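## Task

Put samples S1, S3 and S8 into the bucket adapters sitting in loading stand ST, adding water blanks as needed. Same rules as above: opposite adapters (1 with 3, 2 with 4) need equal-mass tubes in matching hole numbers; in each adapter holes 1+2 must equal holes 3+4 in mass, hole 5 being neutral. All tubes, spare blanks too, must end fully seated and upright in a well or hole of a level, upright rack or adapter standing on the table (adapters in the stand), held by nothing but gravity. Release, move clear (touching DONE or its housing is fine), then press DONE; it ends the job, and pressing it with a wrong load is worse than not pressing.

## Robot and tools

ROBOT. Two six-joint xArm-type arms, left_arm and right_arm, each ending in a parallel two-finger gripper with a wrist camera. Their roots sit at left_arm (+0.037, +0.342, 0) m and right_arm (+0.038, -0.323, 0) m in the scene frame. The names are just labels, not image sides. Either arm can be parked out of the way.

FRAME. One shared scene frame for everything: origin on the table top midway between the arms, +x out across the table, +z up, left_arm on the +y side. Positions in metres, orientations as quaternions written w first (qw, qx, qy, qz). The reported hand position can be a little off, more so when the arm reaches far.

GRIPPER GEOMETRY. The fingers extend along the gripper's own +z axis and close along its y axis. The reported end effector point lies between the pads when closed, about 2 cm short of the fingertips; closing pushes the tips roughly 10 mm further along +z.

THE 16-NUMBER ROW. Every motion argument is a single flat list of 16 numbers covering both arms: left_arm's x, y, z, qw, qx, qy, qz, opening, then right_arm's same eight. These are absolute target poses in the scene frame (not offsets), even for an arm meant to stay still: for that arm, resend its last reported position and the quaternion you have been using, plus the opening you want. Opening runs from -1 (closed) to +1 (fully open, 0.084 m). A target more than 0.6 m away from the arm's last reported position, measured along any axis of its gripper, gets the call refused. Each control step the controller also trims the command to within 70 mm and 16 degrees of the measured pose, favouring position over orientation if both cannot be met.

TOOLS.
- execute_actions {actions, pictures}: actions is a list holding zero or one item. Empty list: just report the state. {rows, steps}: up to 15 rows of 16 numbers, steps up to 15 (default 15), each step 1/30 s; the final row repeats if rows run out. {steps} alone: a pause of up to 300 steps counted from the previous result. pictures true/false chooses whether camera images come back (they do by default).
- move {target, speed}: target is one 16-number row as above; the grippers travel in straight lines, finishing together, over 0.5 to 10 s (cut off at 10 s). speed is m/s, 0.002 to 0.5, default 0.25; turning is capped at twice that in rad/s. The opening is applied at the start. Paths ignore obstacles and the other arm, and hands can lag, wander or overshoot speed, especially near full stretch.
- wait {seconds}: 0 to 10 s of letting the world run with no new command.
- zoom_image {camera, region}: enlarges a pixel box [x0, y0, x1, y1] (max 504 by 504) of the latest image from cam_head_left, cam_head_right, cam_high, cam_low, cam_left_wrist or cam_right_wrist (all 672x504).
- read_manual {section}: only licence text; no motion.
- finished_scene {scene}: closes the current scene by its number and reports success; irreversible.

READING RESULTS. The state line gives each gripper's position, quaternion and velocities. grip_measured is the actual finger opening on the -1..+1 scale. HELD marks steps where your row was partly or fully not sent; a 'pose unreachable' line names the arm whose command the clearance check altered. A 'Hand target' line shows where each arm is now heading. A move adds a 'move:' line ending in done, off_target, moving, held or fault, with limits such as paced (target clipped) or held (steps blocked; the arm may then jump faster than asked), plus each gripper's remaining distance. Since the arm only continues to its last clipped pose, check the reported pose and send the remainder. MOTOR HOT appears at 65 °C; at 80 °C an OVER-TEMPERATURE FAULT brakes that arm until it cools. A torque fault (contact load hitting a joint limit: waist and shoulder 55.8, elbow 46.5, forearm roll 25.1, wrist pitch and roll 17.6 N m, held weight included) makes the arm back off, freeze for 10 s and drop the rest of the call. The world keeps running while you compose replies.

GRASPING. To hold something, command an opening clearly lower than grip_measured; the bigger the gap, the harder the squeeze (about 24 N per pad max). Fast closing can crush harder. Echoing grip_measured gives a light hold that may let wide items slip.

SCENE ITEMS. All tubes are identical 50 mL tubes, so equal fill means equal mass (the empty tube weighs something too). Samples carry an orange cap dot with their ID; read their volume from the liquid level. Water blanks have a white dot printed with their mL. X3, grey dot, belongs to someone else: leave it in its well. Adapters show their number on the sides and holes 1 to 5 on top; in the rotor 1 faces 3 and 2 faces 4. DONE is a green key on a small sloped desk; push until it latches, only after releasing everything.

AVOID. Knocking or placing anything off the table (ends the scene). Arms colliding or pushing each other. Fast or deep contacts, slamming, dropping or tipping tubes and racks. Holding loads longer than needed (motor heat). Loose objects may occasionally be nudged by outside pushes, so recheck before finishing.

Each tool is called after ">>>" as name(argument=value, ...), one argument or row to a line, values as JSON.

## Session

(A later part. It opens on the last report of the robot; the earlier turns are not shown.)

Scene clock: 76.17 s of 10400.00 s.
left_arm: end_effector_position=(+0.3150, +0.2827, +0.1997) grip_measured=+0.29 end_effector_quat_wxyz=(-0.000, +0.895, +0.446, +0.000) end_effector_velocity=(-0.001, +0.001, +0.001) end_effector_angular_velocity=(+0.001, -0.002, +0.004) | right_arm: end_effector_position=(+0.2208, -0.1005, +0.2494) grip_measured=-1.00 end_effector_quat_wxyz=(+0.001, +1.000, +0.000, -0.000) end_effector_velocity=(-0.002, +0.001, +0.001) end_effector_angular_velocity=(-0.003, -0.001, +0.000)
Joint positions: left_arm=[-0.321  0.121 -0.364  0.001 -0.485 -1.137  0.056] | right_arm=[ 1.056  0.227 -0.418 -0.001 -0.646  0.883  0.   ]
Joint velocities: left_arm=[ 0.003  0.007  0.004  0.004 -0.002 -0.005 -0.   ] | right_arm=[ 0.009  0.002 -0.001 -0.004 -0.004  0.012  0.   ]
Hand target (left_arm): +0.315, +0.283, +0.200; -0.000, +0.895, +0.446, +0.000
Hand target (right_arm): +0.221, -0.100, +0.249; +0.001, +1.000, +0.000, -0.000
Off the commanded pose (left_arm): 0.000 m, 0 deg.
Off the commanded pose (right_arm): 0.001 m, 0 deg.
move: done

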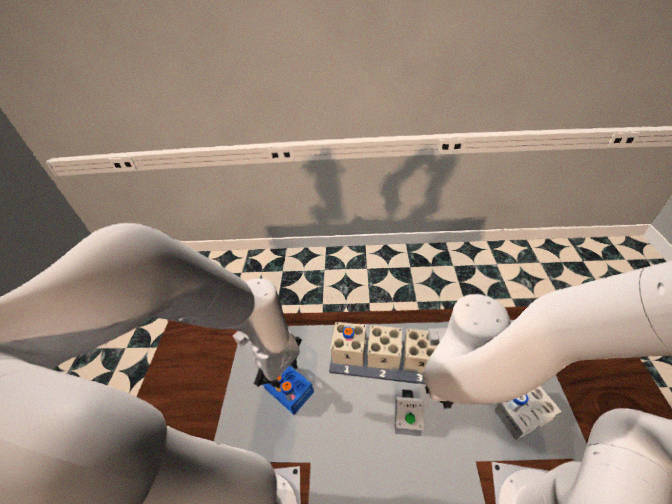

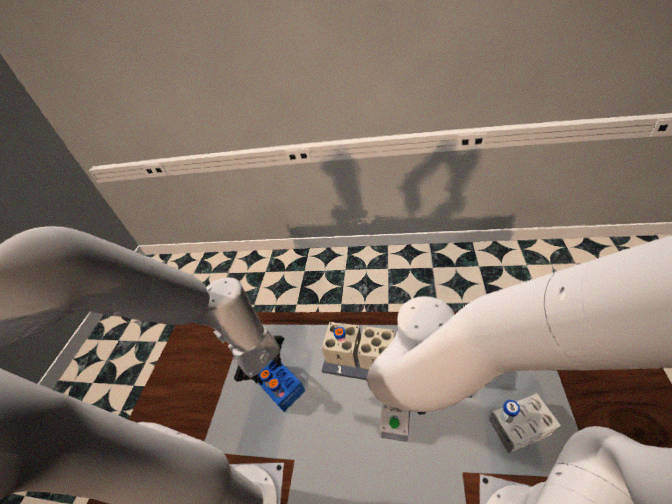

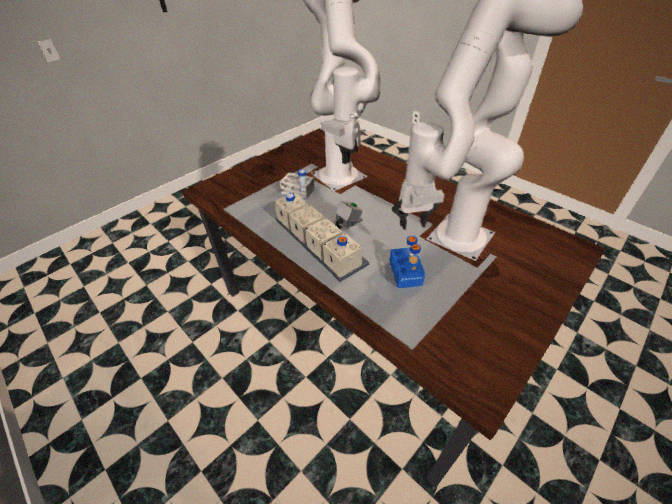

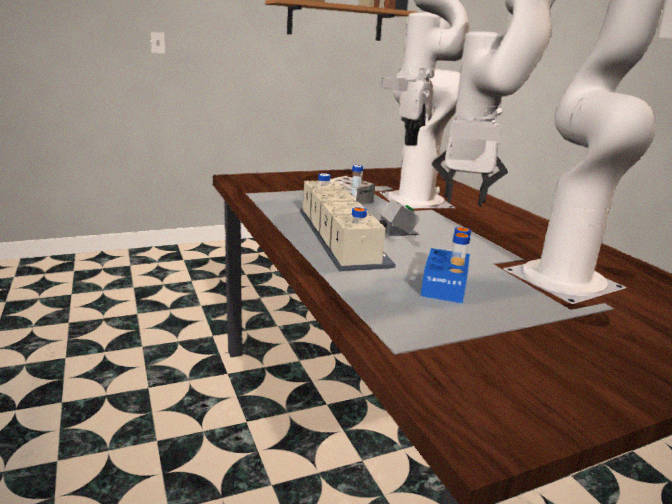

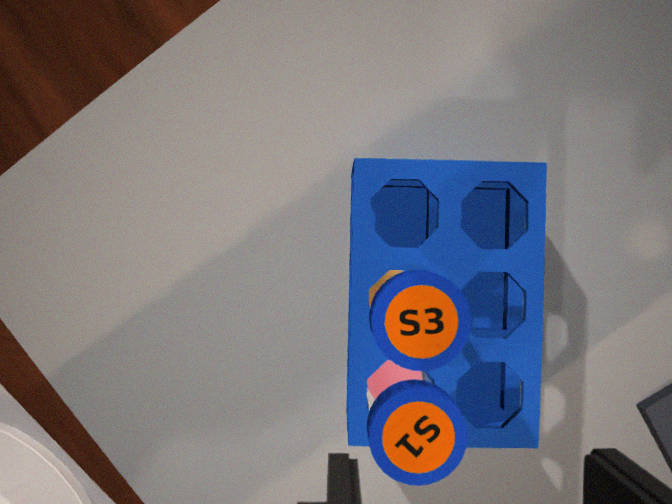

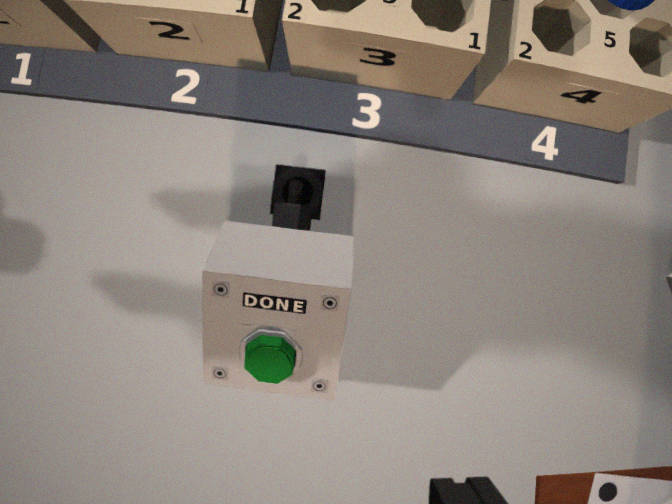

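>>> move(
  target=[0.3136,0.29,0.115,0,0.895,0.446,0,0.3,0.25,-0.3,0.3,0,1,0,0,-1],
  speed=0.2,
)

>>> execute_actions(
  actions=[
    {"rows":[[0.3136,0.29,0.115,0,0.895,0.446,0,-0.6,0.25,-0.3,0.3,0,1,0,0,-1]],"steps":12},
  ],
  pictures=false,
)

>>> move(
  target=[0.3136,0.29,0.25,0,0.895,0.446,0,-0.6,0.25,-0.3,0.3,0,1,0,0,-1],
  speed=0.2,
)

>>> move(
  target=[0.4655,0.009,0.25,0,1,0,0,-0.6,0.25,-0.3,0.3,0,1,0,0,-1],
)

>>> zoom_image(
  camera="cam_low",
  region=[290,130,490,310],
)

Scene clock: 94.77 s of 10400.00 s.
left_arm: end_effector_position=(+0.3137, +0.2901, +0.1151) grip_measured=+0.29 end_effector_quat_wxyz=(-0.000, +0.895, +0.446, +0.000) end_effector_velocity=(-0.000, +0.000, -0.001) end_effector_angular_velocity=(-0.000, +0.001, +0.001) | right_arm: end_effector_position=(+0.2492, -0.2983, +0.2995) grip_measured=-1.00 end_effector_quat_wxyz=(-0.001, +1.000, +0.000, +0.000) end_effector_velocity=(+0.001, -0.002, +0.001) end_effector_angular_velocity=(+0.007, +0.001, +0.001)
Joint positions: left_arm=[-0.296 -0.141 -0.328  0.003 -0.187 -1.116  0.056] | right_arm=[ 0.288  0.584 -0.321  0.002 -0.904  0.112  0.   ]
Joint velocities: left_arm=[ 0.    -0.003  0.    -0.002  0.002  0.001 -0.   ] | right_arm=[-0.019 -0.002 -0.003  0.009 -0.001 -0.026  0.   ]
Hand target (left_arm): +0.314, +0.290, +0.115; -0.000, +0.895, +0.446, +0.000
Hand target (right_arm): +0.249, -0.299, +0.300; -0.001, +1.000, +0.000, +0.000
Off the commanded pose (left_arm): 0.000 m, 0 deg.
Off the commanded pose (right_arm): 0.002 m, 0 deg.
After step 90, 13.90 s passed at rest.
move: done

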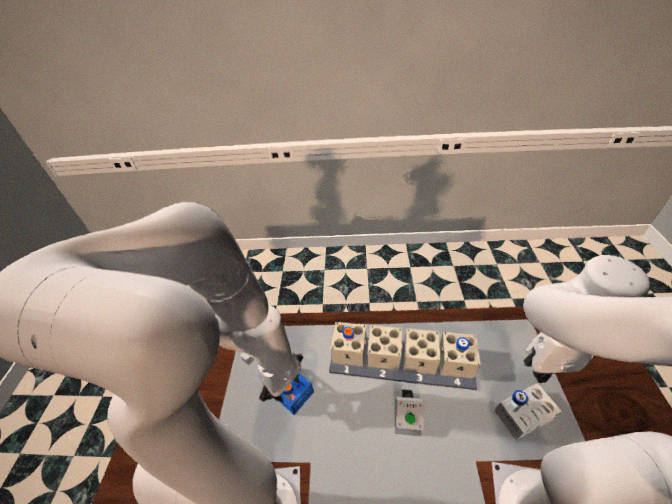

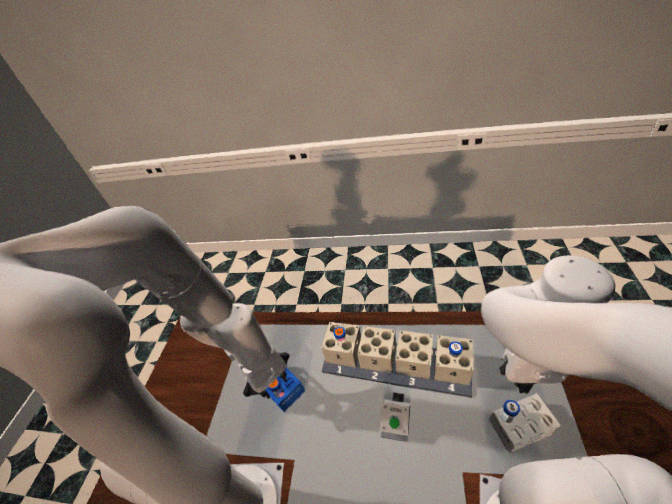

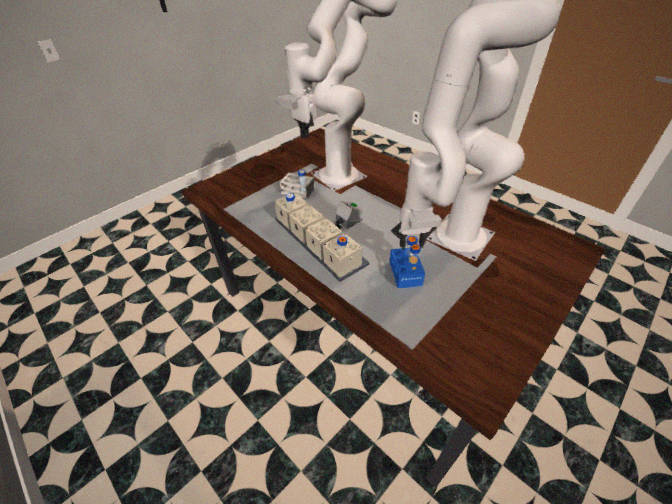

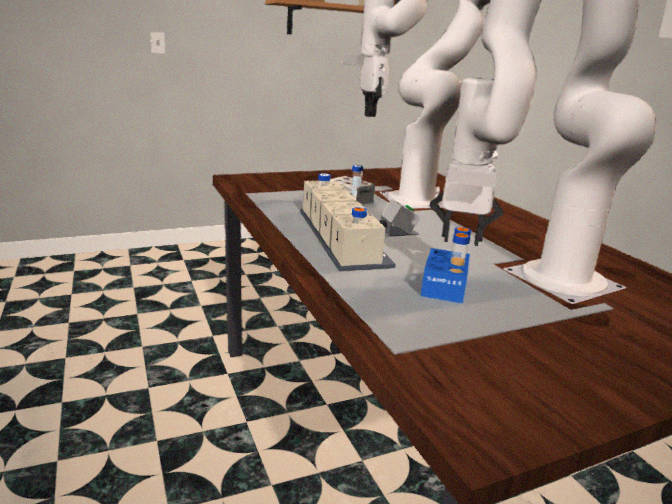

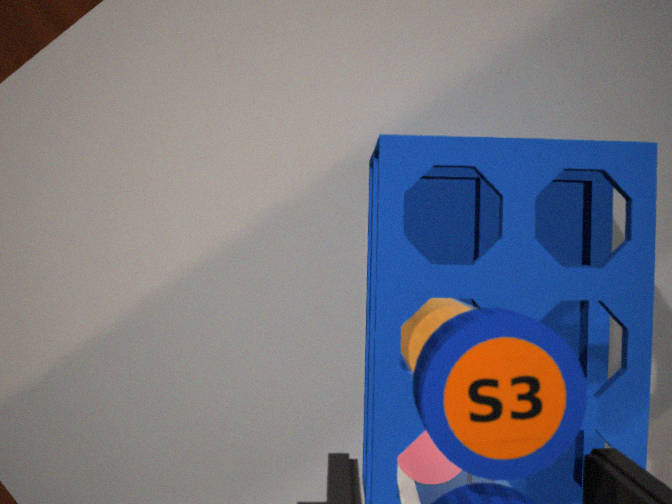

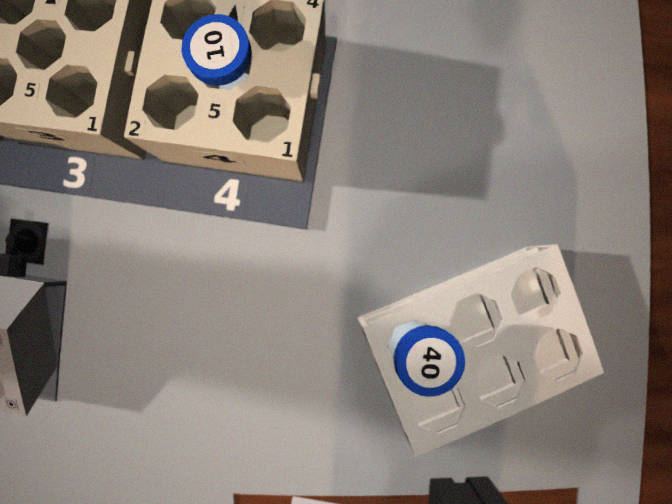

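Scene clock: 95.17 s of 10400.00 s.
left_arm: end_effector_position=(+0.3137, +0.2900, +0.1150) grip_measured=-0.26 end_effector_quat_wxyz=(+0.000, +0.895, +0.446, +0.000) end_effector_velocity=(-0.001, +0.000, -0.000) end_effector_angular_velocity=(-0.000, +0.002, +0.003) | right_arm: end_effector_position=(+0.2500, -0.2999, +0.3000) grip_measured=-1.00 end_effector_quat_wxyz=(-0.000, +1.000, +0.000, +0.000) end_effector_velocity=(+0.000, -0.001, +0.000) end_effector_angular_velocity=(-0.002, +0.000, -0.000)
Joint positions: left_arm=[-0.296 -0.141 -0.328  0.    -0.187 -1.112  0.033] | right_arm=[ 0.282  0.581 -0.323  0.    -0.904  0.108  0.   ]
Joint velocities: left_arm=[ 0.001 -0.001  0.    -0.003 -0.     0.002 -0.   ] | right_arm=[-0.003 -0.001 -0.001 -0.002 -0.    -0.002  0.   ]
Hand target (left_arm): +0.314, +0.290, +0.115; -0.000, +0.895, +0.446, +0.000
Hand target (right_arm): +0.250, -0.300, +0.300; -0.000, +1.000, -0.000, +0.000
Off the commanded pose (left_arm): 0.000 m, 0 deg.
Off the commanded pose (right_arm): 0.000 m, 0 deg.
Steps of this call (steps 1 to 12: all 12 steps of this action). Readings (end_effector_position):
1: left_arm (+0.3137, +0.2901, +0.1151) | right_arm (+0.2492, -0.2984, +0.2995)
2: left_arm (+0.3137, +0.2901, +0.1151) | right_arm (+0.2493, -0.2986, +0.2996)
4: left_arm (+0.3137, +0.2901, +0.1150) | right_arm (+0.2496, -0.2991, +0.2997)
8: left_arm (+0.3137, +0.2900, +0.1150) | right_arm (+0.2499, -0.2997, +0.2999)
12: the state above

Scene clock: 96.73 s of 10400.00 s.
left_arm: end_effector_position=(+0.3134, +0.2898, +0.2497) grip_measured=-0.26 end_effector_quat_wxyz=(+0.000, +0.895, +0.446, -0.000) end_effector_velocity=(-0.001, -0.000, +0.002) end_effector_angular_velocity=(-0.001, +0.000, -0.001) | right_arm: end_effector_position=(+0.2500, -0.3000, +0.3000) grip_measured=-1.00 end_effector_quat_wxyz=(-0.000, +1.000, +0.000, +0.000) end_effector_velocity=(+0.000, +0.000, -0.000) end_effector_angular_velocity=(+0.000, -0.000, -0.001)
Joint positions: left_arm=[-0.296  0.249 -0.402 -0.001 -0.652 -1.111  0.033] | right_arm=[ 0.281  0.581 -0.323  0.    -0.904  0.108  0.   ]
Joint velocities: left_arm=[-0.     0.006 -0.001 -0.001 -0.008  0.001  0.   ] | right_arm=[ 0.    -0.     0.    -0.     0.001  0.001  0.   ]
Hand target (left_arm): +0.313, +0.290, +0.250; +0.000, +0.895, +0.446, -0.000
Hand target (right_arm): +0.250, -0.300, +0.300; -0.000, +1.000, -0.000, +0.000
Off the commanded pose (left_arm): 0.000 m, 0 deg.
Off the commanded pose (right_arm): 0.000 m, 0 deg.
move: done

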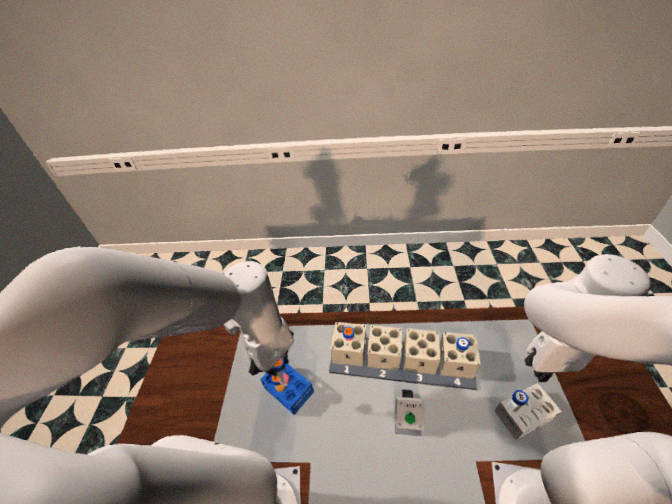

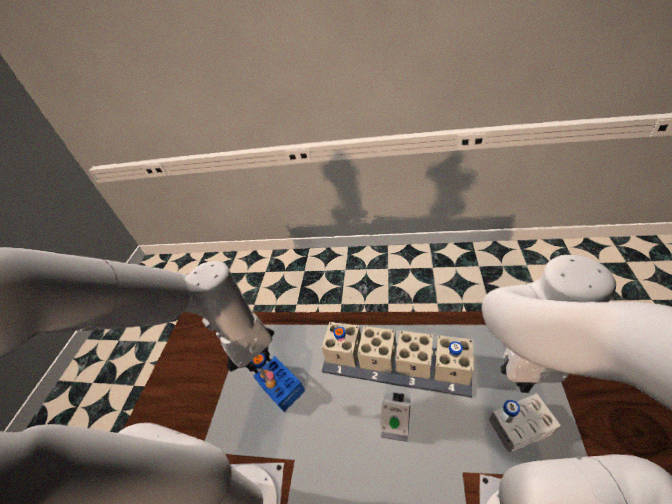

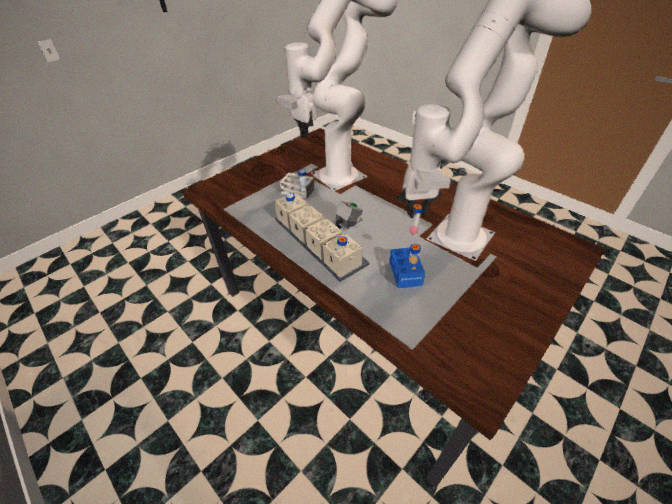

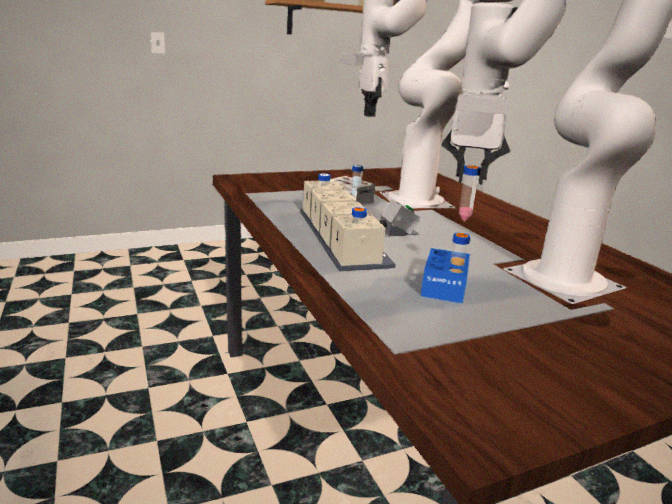

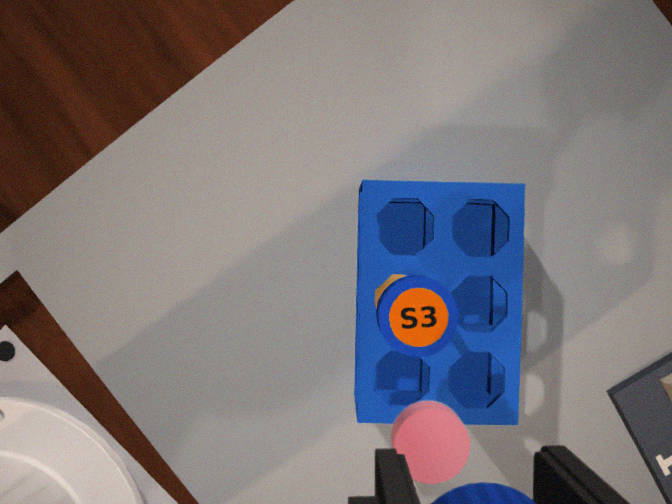

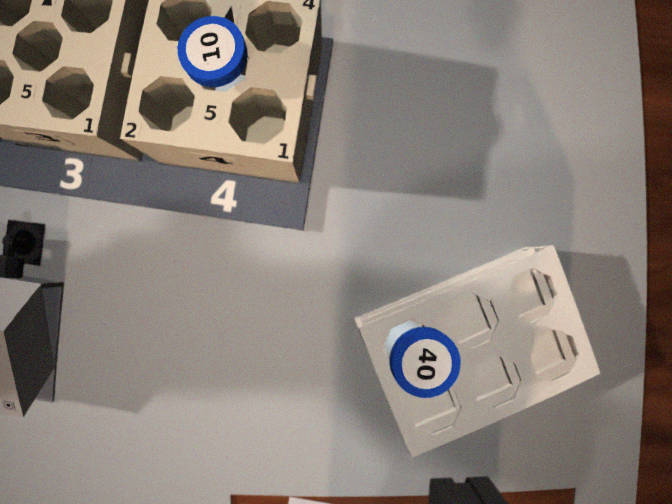

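Scene clock: 99.20 s of 10400.00 s.
left_arm: end_effector_position=(+0.4656, +0.0093, +0.2504) grip_measured=-0.26 end_effector_quat_wxyz=(+0.001, +1.000, +0.000, -0.000) end_effector_velocity=(+0.001, -0.002, -0.000) end_effector_angular_velocity=(+0.001, +0.002, -0.007) | right_arm: end_effector_position=(+0.2500, -0.3000, +0.3000) grip_measured=-1.00 end_effector_quat_wxyz=(+0.000, +1.000, +0.000, +0.000) end_effector_velocity=(-0.000, +0.000, -0.000) end_effector_angular_velocity=(-0.000, +0.000, +0.001)
Joint positions: left_arm=[-0.769 -0.403 -1.106 -0.002 -0.703 -0.659  0.033] | right_arm=[ 0.281  0.581 -0.323  0.    -0.904  0.108  0.   ]
Joint velocities: left_arm=[-0.001 -0.006 -0.007 -0.001 -0.003  0.006  0.   ] | right_arm=[ 0.     0.001  0.001  0.    -0.001 -0.001  0.   ]
Hand target (left_arm): +0.466, +0.009, +0.250; +0.001, +1.000, -0.000, -0.001
Hand target (right_arm): +0.250, -0.300, +0.300; -0.000, +1.000, -0.000, +0.000
Off the commanded pose (left_arm): 0.000 m, 0 deg.
Off the commanded pose (right_arm): 0.000 m, 0 deg.
move: done

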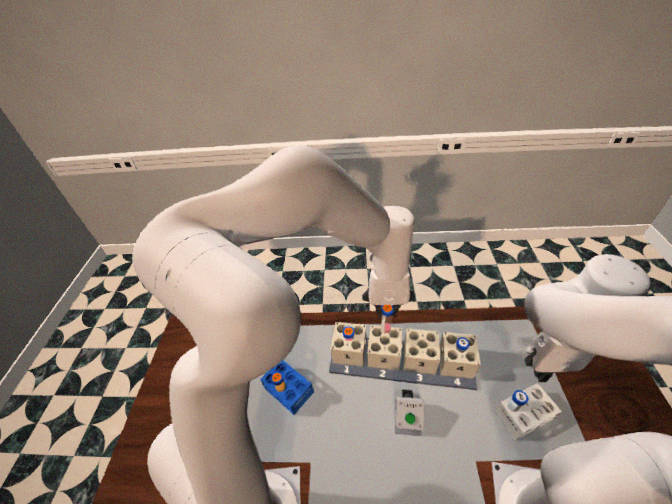

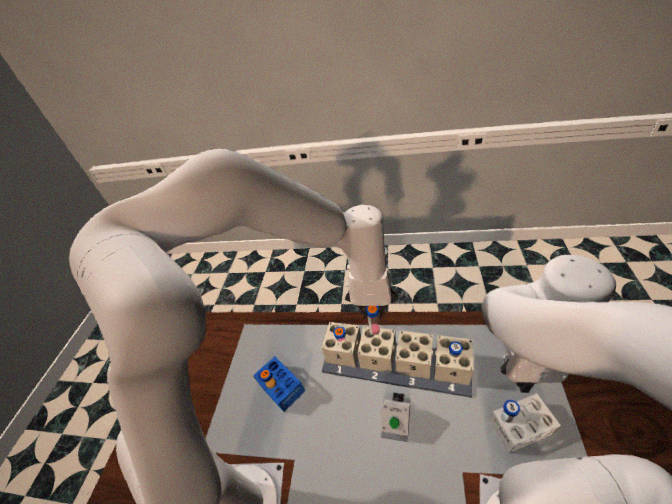

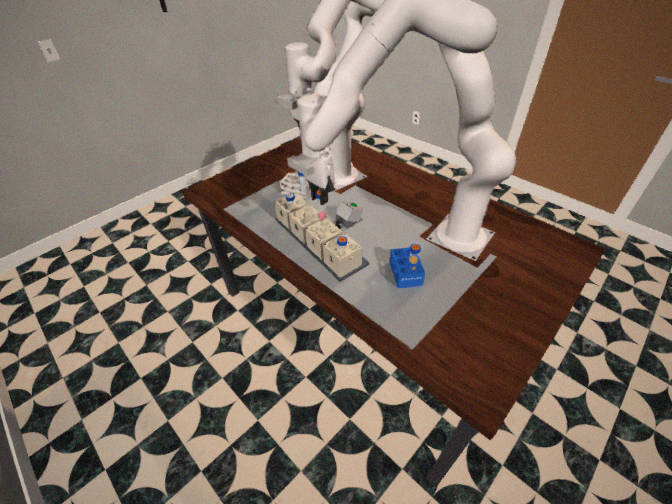

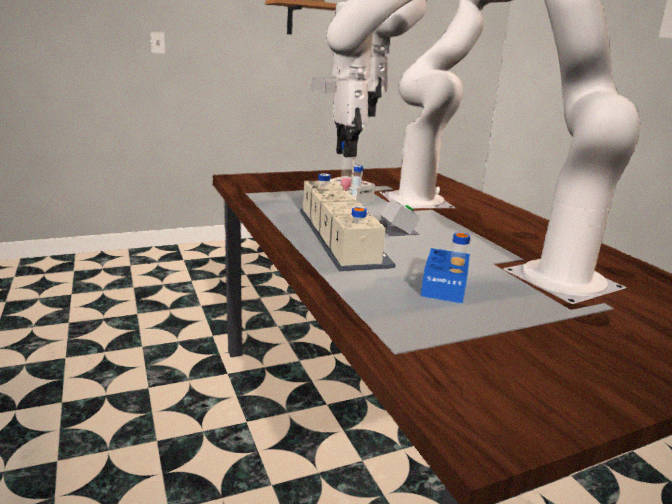

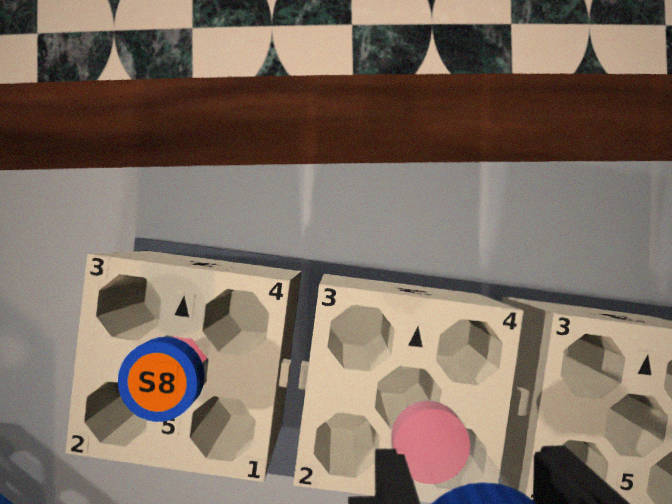

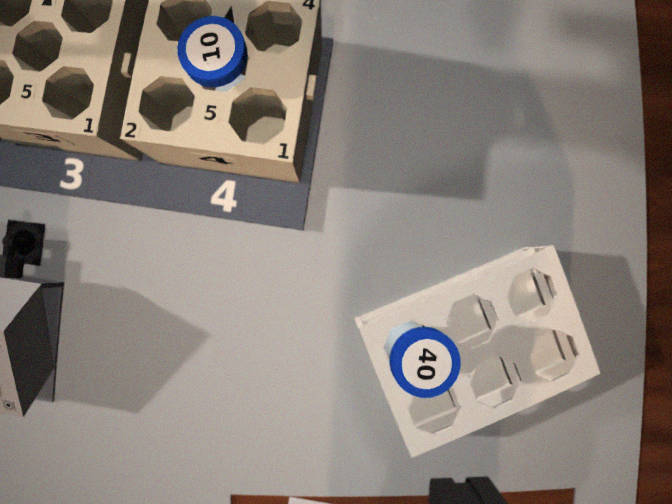

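Region (290, 130, 490, 310) of cam_low's 672x504 image, scaled by 2.520, with more detail than that image has; it fills the top 454 rows of this view, and the rest is white.

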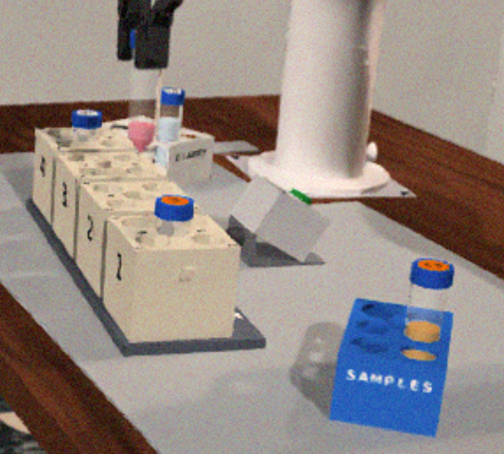

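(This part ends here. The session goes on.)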